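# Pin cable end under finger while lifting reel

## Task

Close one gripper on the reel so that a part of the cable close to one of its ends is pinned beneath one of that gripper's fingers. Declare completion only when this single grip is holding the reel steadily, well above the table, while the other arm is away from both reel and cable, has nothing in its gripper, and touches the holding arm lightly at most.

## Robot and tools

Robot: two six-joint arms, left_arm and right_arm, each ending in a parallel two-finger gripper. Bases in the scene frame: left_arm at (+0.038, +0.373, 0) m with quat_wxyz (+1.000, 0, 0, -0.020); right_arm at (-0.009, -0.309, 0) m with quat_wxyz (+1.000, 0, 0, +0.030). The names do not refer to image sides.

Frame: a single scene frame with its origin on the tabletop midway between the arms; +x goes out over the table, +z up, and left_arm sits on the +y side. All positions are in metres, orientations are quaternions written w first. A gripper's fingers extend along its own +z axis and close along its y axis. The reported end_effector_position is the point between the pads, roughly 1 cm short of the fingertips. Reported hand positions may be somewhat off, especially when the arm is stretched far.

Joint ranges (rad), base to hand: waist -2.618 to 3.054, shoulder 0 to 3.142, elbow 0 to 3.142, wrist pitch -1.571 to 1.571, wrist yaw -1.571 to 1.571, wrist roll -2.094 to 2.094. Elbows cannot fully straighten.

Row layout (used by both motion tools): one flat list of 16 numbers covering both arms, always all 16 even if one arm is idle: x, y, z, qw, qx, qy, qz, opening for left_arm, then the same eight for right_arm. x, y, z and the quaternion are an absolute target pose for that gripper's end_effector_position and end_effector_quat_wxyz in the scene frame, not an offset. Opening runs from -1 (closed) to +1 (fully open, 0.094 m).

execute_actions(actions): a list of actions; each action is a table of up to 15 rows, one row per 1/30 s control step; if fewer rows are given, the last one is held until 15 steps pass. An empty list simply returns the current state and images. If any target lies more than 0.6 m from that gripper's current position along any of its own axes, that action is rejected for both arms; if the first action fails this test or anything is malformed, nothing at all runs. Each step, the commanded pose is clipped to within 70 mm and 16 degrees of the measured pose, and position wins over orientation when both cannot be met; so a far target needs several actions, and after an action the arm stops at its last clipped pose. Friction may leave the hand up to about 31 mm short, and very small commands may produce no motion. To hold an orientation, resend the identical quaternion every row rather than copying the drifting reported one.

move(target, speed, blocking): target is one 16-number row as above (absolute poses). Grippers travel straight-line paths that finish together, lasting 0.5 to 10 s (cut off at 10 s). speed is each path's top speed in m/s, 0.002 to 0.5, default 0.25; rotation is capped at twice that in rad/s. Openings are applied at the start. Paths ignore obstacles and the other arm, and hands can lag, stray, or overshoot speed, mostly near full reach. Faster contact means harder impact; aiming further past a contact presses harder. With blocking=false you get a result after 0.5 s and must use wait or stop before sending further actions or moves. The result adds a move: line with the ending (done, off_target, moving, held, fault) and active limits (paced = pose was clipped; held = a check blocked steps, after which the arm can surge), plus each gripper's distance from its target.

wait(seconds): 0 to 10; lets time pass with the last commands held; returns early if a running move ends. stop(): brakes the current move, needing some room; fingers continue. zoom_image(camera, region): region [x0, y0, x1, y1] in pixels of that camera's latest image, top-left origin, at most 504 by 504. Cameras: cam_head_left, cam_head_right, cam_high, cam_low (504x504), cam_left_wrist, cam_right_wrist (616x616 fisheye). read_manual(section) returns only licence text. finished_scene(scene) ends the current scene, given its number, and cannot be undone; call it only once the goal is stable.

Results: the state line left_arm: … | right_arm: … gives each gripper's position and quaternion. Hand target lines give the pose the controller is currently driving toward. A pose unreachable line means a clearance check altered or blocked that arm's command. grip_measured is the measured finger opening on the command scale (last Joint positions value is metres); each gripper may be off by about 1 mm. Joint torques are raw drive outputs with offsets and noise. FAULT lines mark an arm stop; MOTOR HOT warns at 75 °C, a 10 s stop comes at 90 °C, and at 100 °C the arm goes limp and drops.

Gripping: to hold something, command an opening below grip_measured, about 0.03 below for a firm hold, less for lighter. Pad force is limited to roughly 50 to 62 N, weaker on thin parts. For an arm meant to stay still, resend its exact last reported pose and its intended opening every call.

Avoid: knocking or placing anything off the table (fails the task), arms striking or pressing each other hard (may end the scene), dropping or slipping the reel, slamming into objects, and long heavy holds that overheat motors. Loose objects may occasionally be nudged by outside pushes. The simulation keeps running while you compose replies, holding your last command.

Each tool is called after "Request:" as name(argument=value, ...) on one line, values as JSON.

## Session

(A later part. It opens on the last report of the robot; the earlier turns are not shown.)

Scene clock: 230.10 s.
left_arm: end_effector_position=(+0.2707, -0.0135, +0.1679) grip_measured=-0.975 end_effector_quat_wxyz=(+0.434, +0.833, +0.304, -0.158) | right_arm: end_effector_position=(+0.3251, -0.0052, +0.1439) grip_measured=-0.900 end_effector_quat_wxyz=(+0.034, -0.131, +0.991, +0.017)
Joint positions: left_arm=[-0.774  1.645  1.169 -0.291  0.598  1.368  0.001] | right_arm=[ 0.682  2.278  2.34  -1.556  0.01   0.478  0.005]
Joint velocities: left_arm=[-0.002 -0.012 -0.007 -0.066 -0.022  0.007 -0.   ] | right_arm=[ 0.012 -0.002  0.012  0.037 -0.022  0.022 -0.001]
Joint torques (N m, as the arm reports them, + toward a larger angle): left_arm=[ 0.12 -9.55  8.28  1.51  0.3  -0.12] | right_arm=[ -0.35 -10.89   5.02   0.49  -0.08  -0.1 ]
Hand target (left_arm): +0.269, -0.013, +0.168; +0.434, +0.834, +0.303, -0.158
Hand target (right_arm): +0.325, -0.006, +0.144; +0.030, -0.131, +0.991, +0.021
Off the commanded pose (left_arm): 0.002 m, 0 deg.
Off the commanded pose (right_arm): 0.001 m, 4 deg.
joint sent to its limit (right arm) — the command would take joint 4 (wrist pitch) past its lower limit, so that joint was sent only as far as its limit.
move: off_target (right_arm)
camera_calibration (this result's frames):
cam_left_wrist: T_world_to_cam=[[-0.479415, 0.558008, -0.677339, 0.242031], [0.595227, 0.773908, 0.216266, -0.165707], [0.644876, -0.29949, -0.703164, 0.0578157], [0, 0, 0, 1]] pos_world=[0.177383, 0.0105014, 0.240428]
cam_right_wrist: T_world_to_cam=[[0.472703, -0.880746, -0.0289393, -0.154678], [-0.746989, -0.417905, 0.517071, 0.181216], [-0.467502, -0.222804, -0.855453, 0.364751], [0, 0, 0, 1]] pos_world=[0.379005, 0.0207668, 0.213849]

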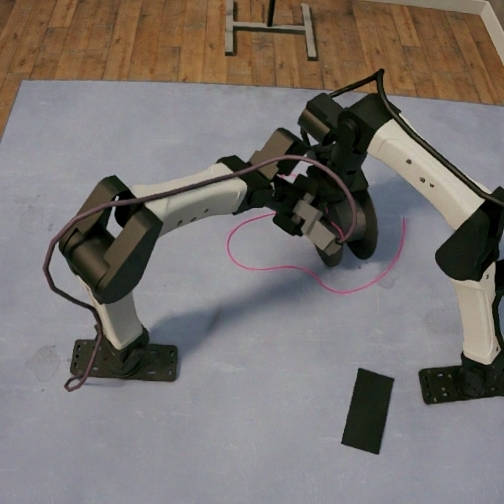

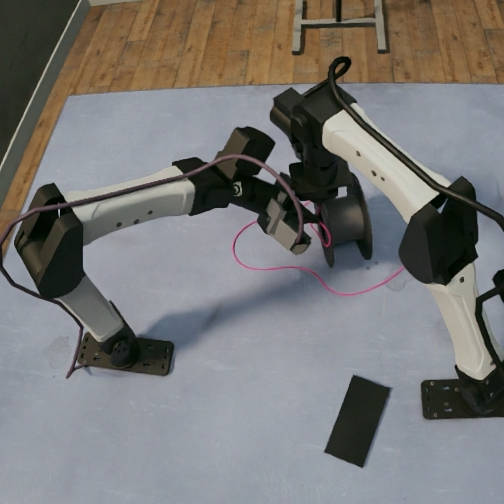

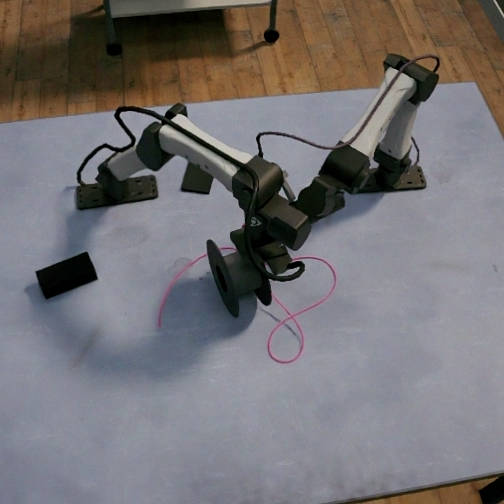

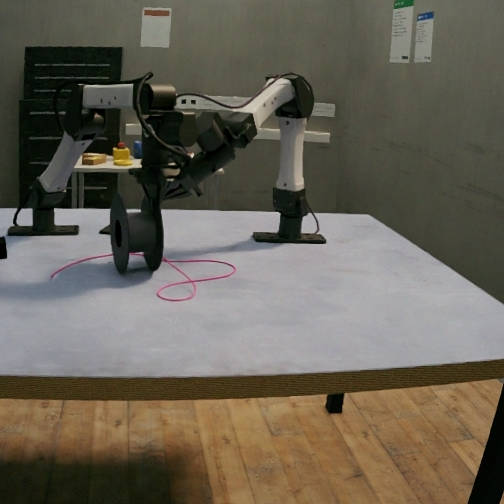

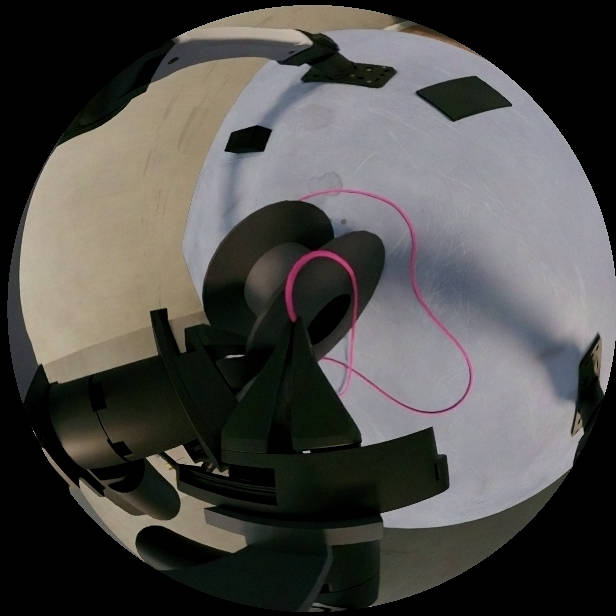

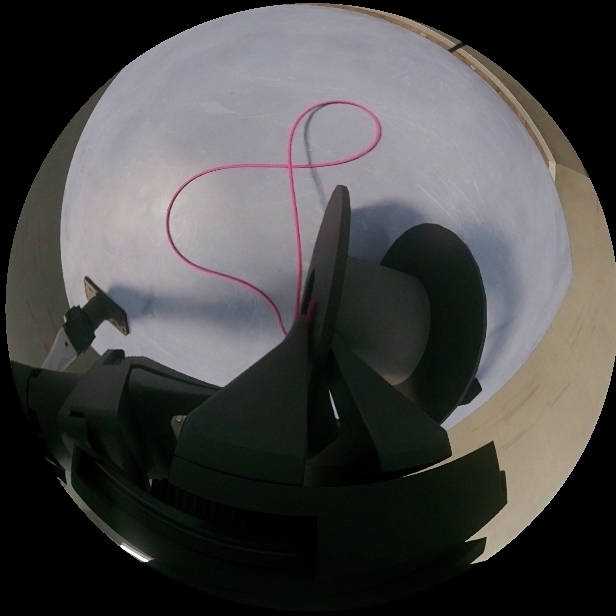

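Trapped. Release, retreat, lift.

Request:
move(target=[0.269,-0.013,0.168,0.434,0.834,0.303,-0.158,-0.6,0.325,-0.006,0.144,0,-0.131,0.991,0,-1])

Request:
move(target=[0.24,0.15,0.24,0.434,0.834,0.303,-0.158,-0.6,0.325,-0.006,0.144,0,-0.131,0.991,0,-1], speed=0.2)

Request:
move(target=[0.24,0.25,0.24,0.434,0.834,0.303,-0.158,-0.6,0.31,-0.1,0.36,0.25,-0.13,0.95,0.12,-1], speed=0.12)

Scene clock: 236.63 s.
left_arm: end_effector_position=(+0.2673, -0.0105, +0.1632) grip_measured=-0.602 end_effector_quat_wxyz=(+0.422, +0.836, +0.309, -0.164) | right_arm: end_effector_position=(+0.3269, -0.0067, +0.1439) grip_measured=-0.900 end_effector_quat_wxyz=(+0.036, -0.129, +0.991, +0.016)
Joint positions: left_arm=[-0.774  1.645  1.168 -0.318  0.599  1.369  0.019] | right_arm=[ 0.678  2.278  2.34  -1.555  0.014  0.478  0.005]
Joint velocities: left_arm=[ 0.002  0.007  0.012 -0.037  0.037  0.007 -0.   ] | right_arm=[ 0.012 -0.012 -0.002  0.022  0.051  0.007 -0.001]
Joint torques (N m, as the arm reports them, + toward a larger angle): left_arm=[ 0.13 -9.54  8.45  1.69  0.32 -0.16] | right_arm=[  0.01 -10.91   5.1    0.47  -0.12  -0.11]
Hand target (left_arm): +0.269, -0.013, +0.168; +0.434, +0.834, +0.303, -0.158
Hand target (right_arm): +0.325, -0.006, +0.144; +0.030, -0.131, +0.991, +0.021
Off the commanded pose (left_arm): 0.006 m, 2 deg.
Off the commanded pose (right_arm): 0.002 m, 5 deg.
joint sent to its limit (right arm) — the command would take joint 4 (wrist pitch) past its lower limit, so that joint was sent only as far as its limit.
move: off_target (right_arm)
camera_calibration (this result's frames):
cam_left_wrist: T_world_to_cam=[[-0.491572, 0.572298, -0.656378, 0.235499], [0.600772, 0.768512, 0.220142, -0.167246], [0.630421, -0.286118, -0.721599, 0.0646309], [0, 0, 0, 1]] pos_world=[0.175497, 0.0122473, 0.238032]
cam_right_wrist: T_world_to_cam=[[0.469202, -0.882708, -0.0259993, -0.156119], [-0.750459, -0.414077, 0.515123, 0.183392], [-0.465469, -0.222185, -0.856722, 0.364832], [0, 0, 0, 1]] pos_world=[0.380698, 0.0191912, 0.214031]

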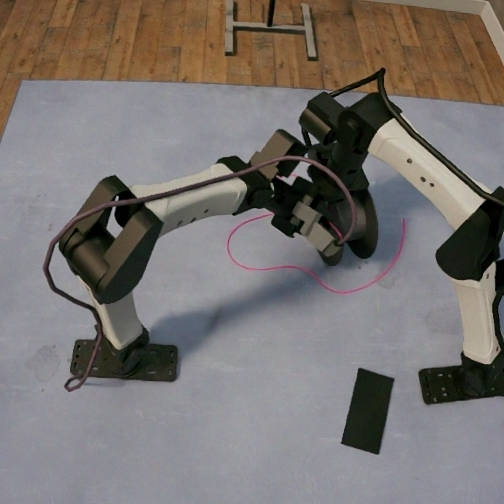

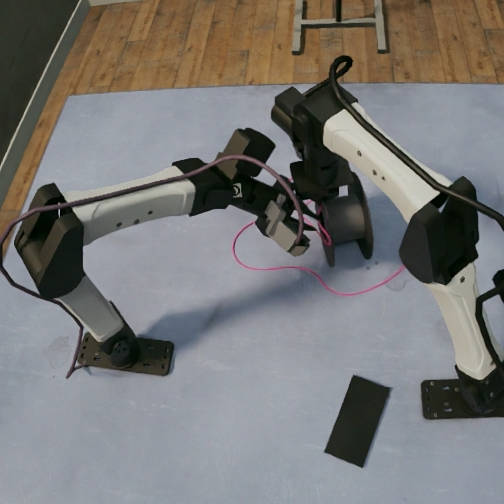

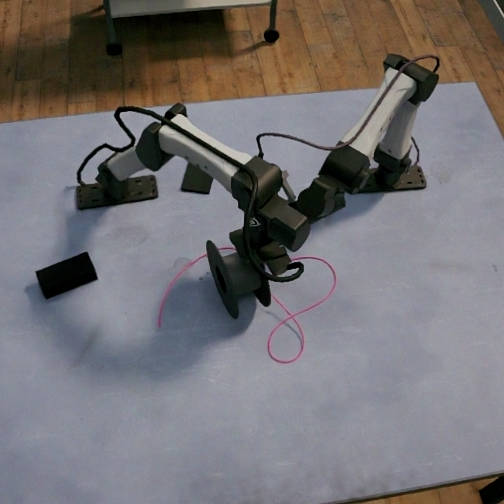

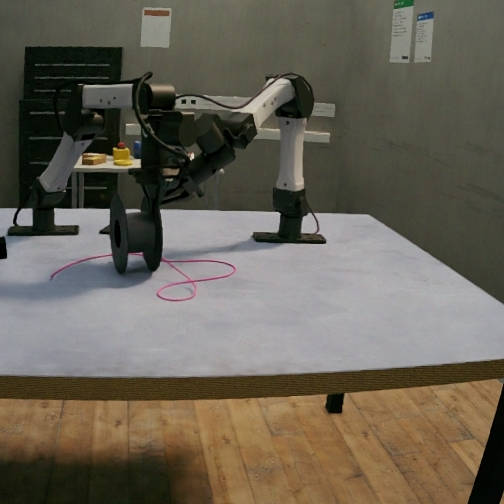

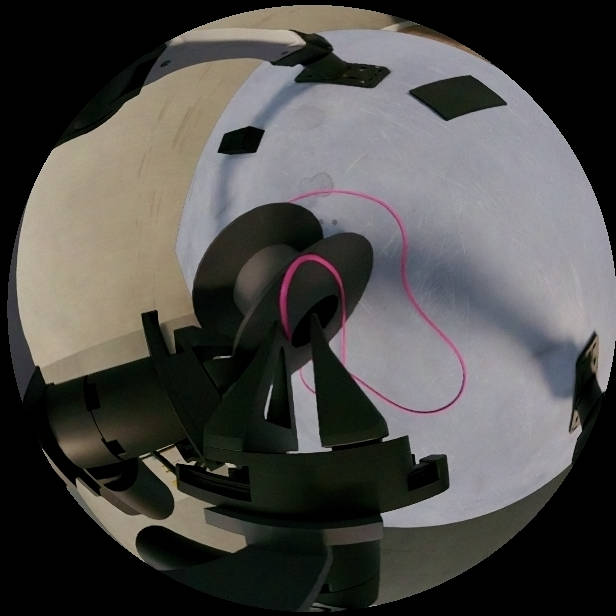

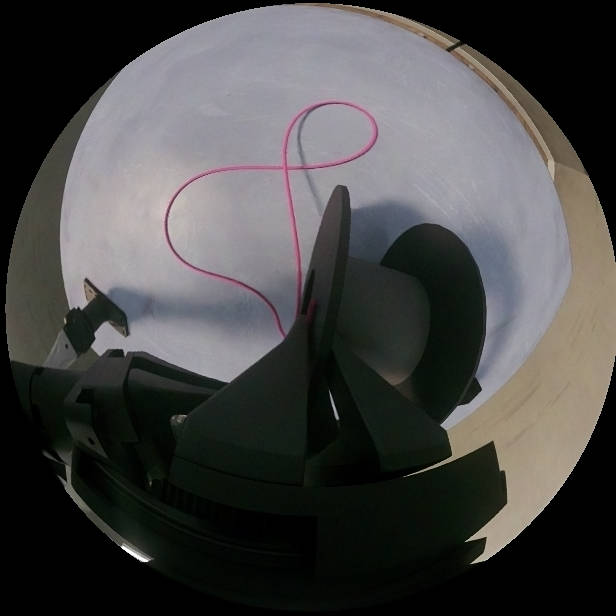

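Scene clock: 238.30 s.
left_arm: end_effector_position=(+0.2417, +0.1512, +0.2360) grip_measured=-0.601 end_effector_quat_wxyz=(+0.431, +0.835, +0.305, -0.152) | right_arm: end_effector_position=(+0.3269, -0.0067, +0.1439) grip_measured=-0.900 end_effector_quat_wxyz=(+0.036, -0.129, +0.991, +0.016)
Joint positions: left_arm=[-0.346  1.237  1.149 -0.988  0.849  1.829  0.019] | right_arm=[ 0.678  2.278  2.34  -1.555  0.014  0.478  0.005]
Joint velocities: left_arm=[-0.002  0.002  0.002 -0.037 -0.022  0.022  0.001] | right_arm=[ 0.027  0.007  0.007 -0.022  0.022 -0.051 -0.   ]
Joint torques (N m, as the arm reports them, + toward a larger angle): left_arm=[ 0.8  -3.57  9.56  0.91  0.62 -0.02] | right_arm=[  0.   -10.92   5.05   0.47  -0.12  -0.1 ]
Hand target (left_arm): +0.242, +0.152, +0.240; +0.434, +0.835, +0.303, -0.153
Hand target (right_arm): +0.325, -0.006, +0.144; +0.030, -0.131, +0.991, +0.020
Off the commanded pose (left_arm): 0.005 m, 1 deg.
Off the commanded pose (right_arm): 0.002 m, 5 deg.
joint sent to its limit (right arm) — the command would take joint 4 (wrist pitch) past its lower limit, so that joint was sent only as far as its limit.
move: off_target (right_arm)
camera_calibration (this result's frames):
cam_left_wrist: T_world_to_cam=[[-0.476602, 0.562884, -0.675287, 0.180418], [0.590168, 0.774181, 0.22879, -0.292444], [0.651577, -0.289491, -0.701173, 0.170159], [0, 0, 0, 1]] pos_world=[0.147707, 0.17411, 0.308053]
cam_right_wrist: T_world_to_cam=[[0.469202, -0.882708, -0.0259993, -0.156119], [-0.750459, -0.414077, 0.515123, 0.183392], [-0.465469, -0.222185, -0.856722, 0.364832], [0, 0, 0, 1]] pos_world=[0.380698, 0.0191912, 0.214031]

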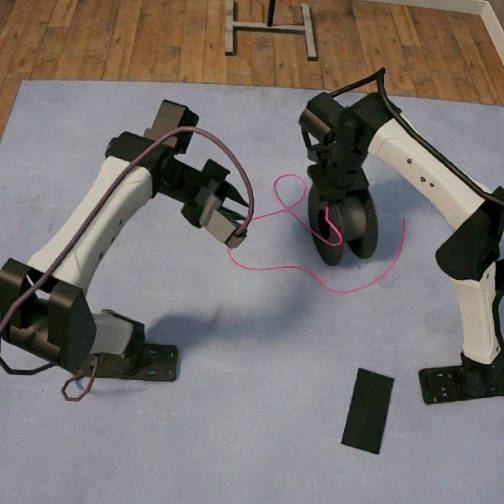

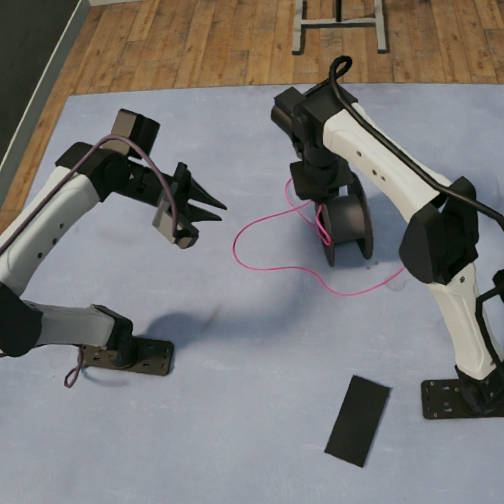

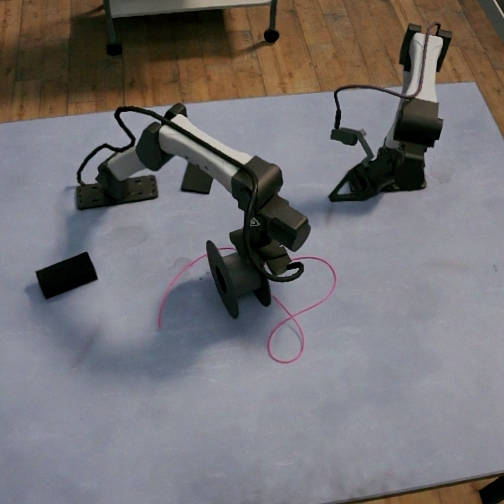

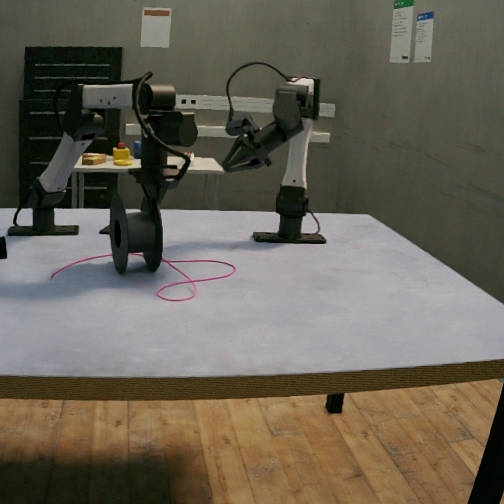

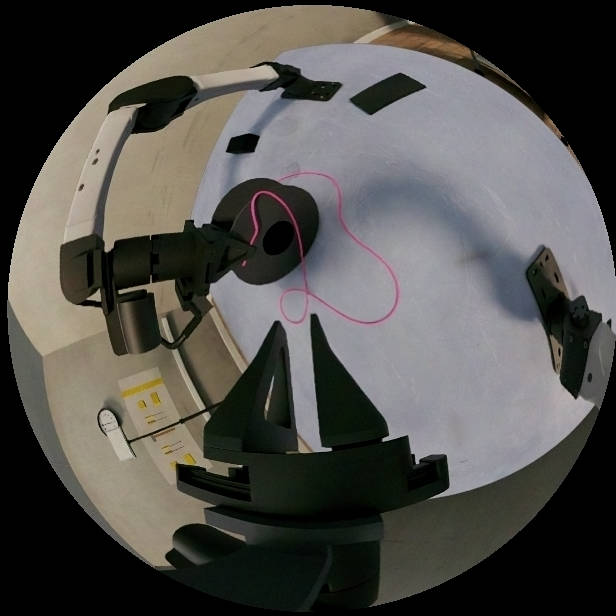

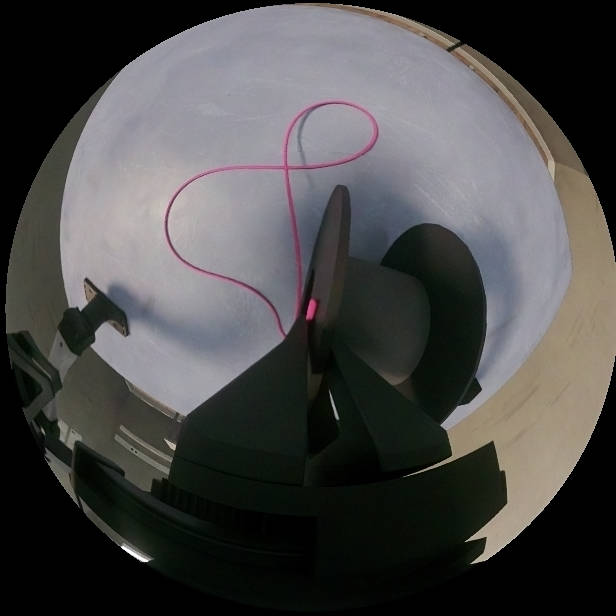

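Scene clock: 240.73 s.
left_arm: end_effector_position=(+0.2454, +0.2478, +0.2411) grip_measured=-0.601 end_effector_quat_wxyz=(+0.422, +0.803, +0.410, -0.092) | right_arm: end_effector_position=(+0.3117, -0.0957, +0.3466) grip_measured=-0.900 end_effector_quat_wxyz=(+0.256, -0.128, +0.950, +0.123)
Joint positions: left_arm=[ 0.064  1.138  1.165 -1.319  0.861  2.094  0.019] | right_arm=[ 0.529  1.781  2.341 -1.555  0.004  0.319  0.005]
Joint velocities: left_arm=[-0.017  0.007  0.007 -0.037 -0.037 -0.022 -0.   ] | right_arm=[ 0.002 -0.012 -0.002  0.022 -0.007 -0.051 -0.   ]
Joint torques (N m, as the arm reports them, + toward a larger angle): left_arm=[ 0.68 -3.57  7.33  0.59  0.42 -0.02] | right_arm=[-0.93 -7.58  6.54  1.47 -0.07 -0.14]
Hand target (left_arm): +0.242, +0.251, +0.239; +0.416, +0.806, +0.413, -0.087
Hand target (right_arm): +0.310, -0.101, +0.362; +0.277, -0.127, +0.943, +0.131
Off the commanded pose (left_arm): 0.006 m, 15 deg.
Off the commanded pose (right_arm): 0.014 m, 1 deg.
joint sent to its limit (left arm) — the command would take joint 6 (wrist roll) past its upper limit, so that joint was sent only as far as its limit.
joint sent to its limit (right arm) — the command would take joint 4 (wrist pitch) past its lower limit, so that joint was sent only as far as its limit.
move: off_target (left_arm, right_arm)
camera_calibration (this result's frames):
cam_left_wrist: T_world_to_cam=[[-0.606573, 0.466206, -0.643988, 0.17957], [0.387221, 0.880692, 0.27284, -0.357748], [0.694355, -0.0838684, -0.714729, 0.141125], [0, 0, 0, 1]] pos_world=[0.149459, 0.243185, 0.314115]
cam_right_wrist: T_world_to_cam=[[0.495805, -0.86612, -0.06336, -0.216089], [-0.865606, -0.498756, 0.0443653, 0.221646], [-0.0700268, 0.0328483, -0.997004, 0.461364], [0, 0, 0, 1]] pos_world=[0.331304, -0.0917672, 0.436457]

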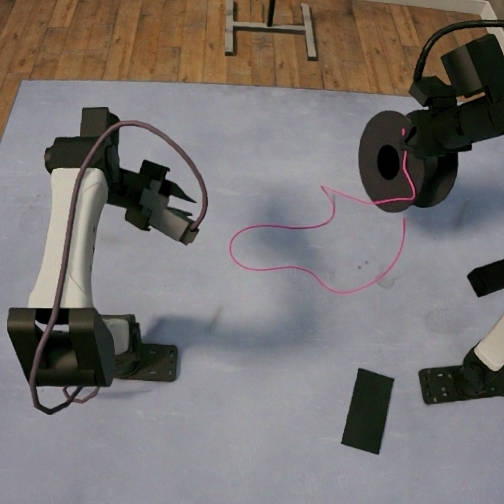

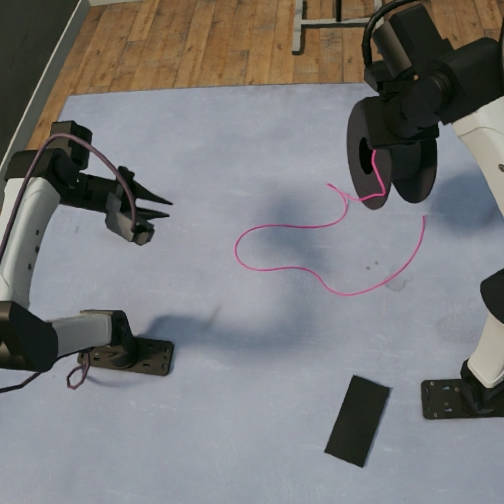

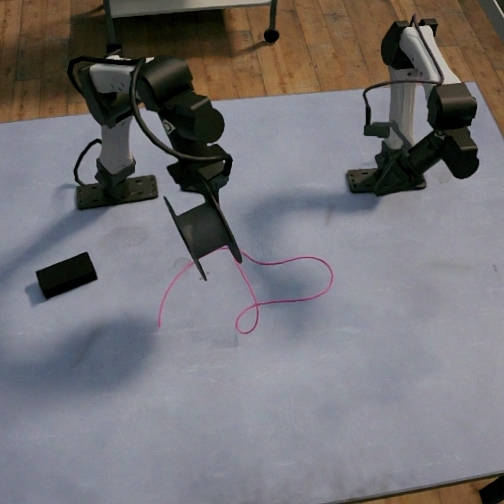

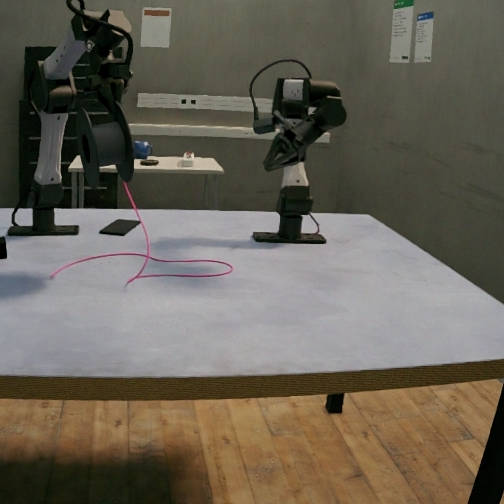

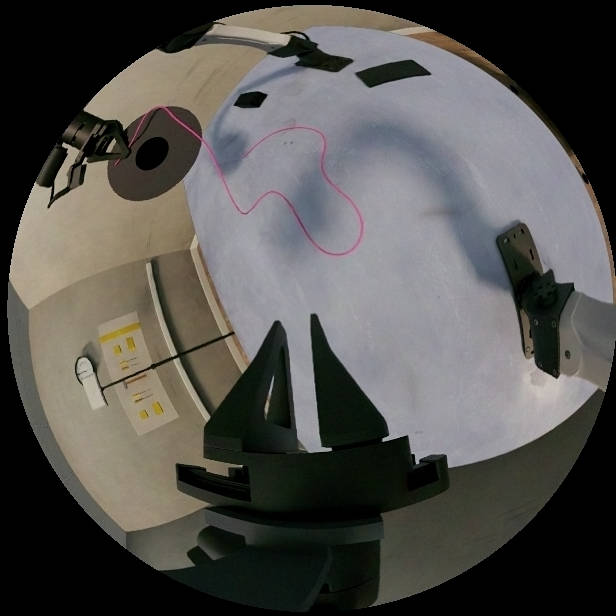

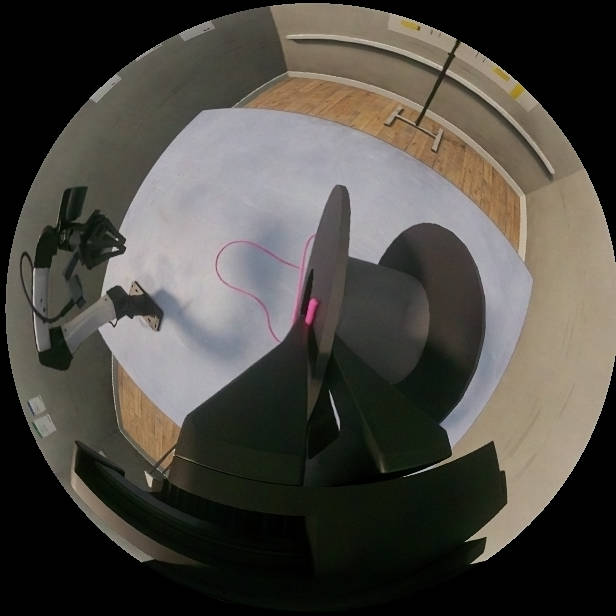

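Request:
finished_scene(scene=1)

The scene is finished: the task was done.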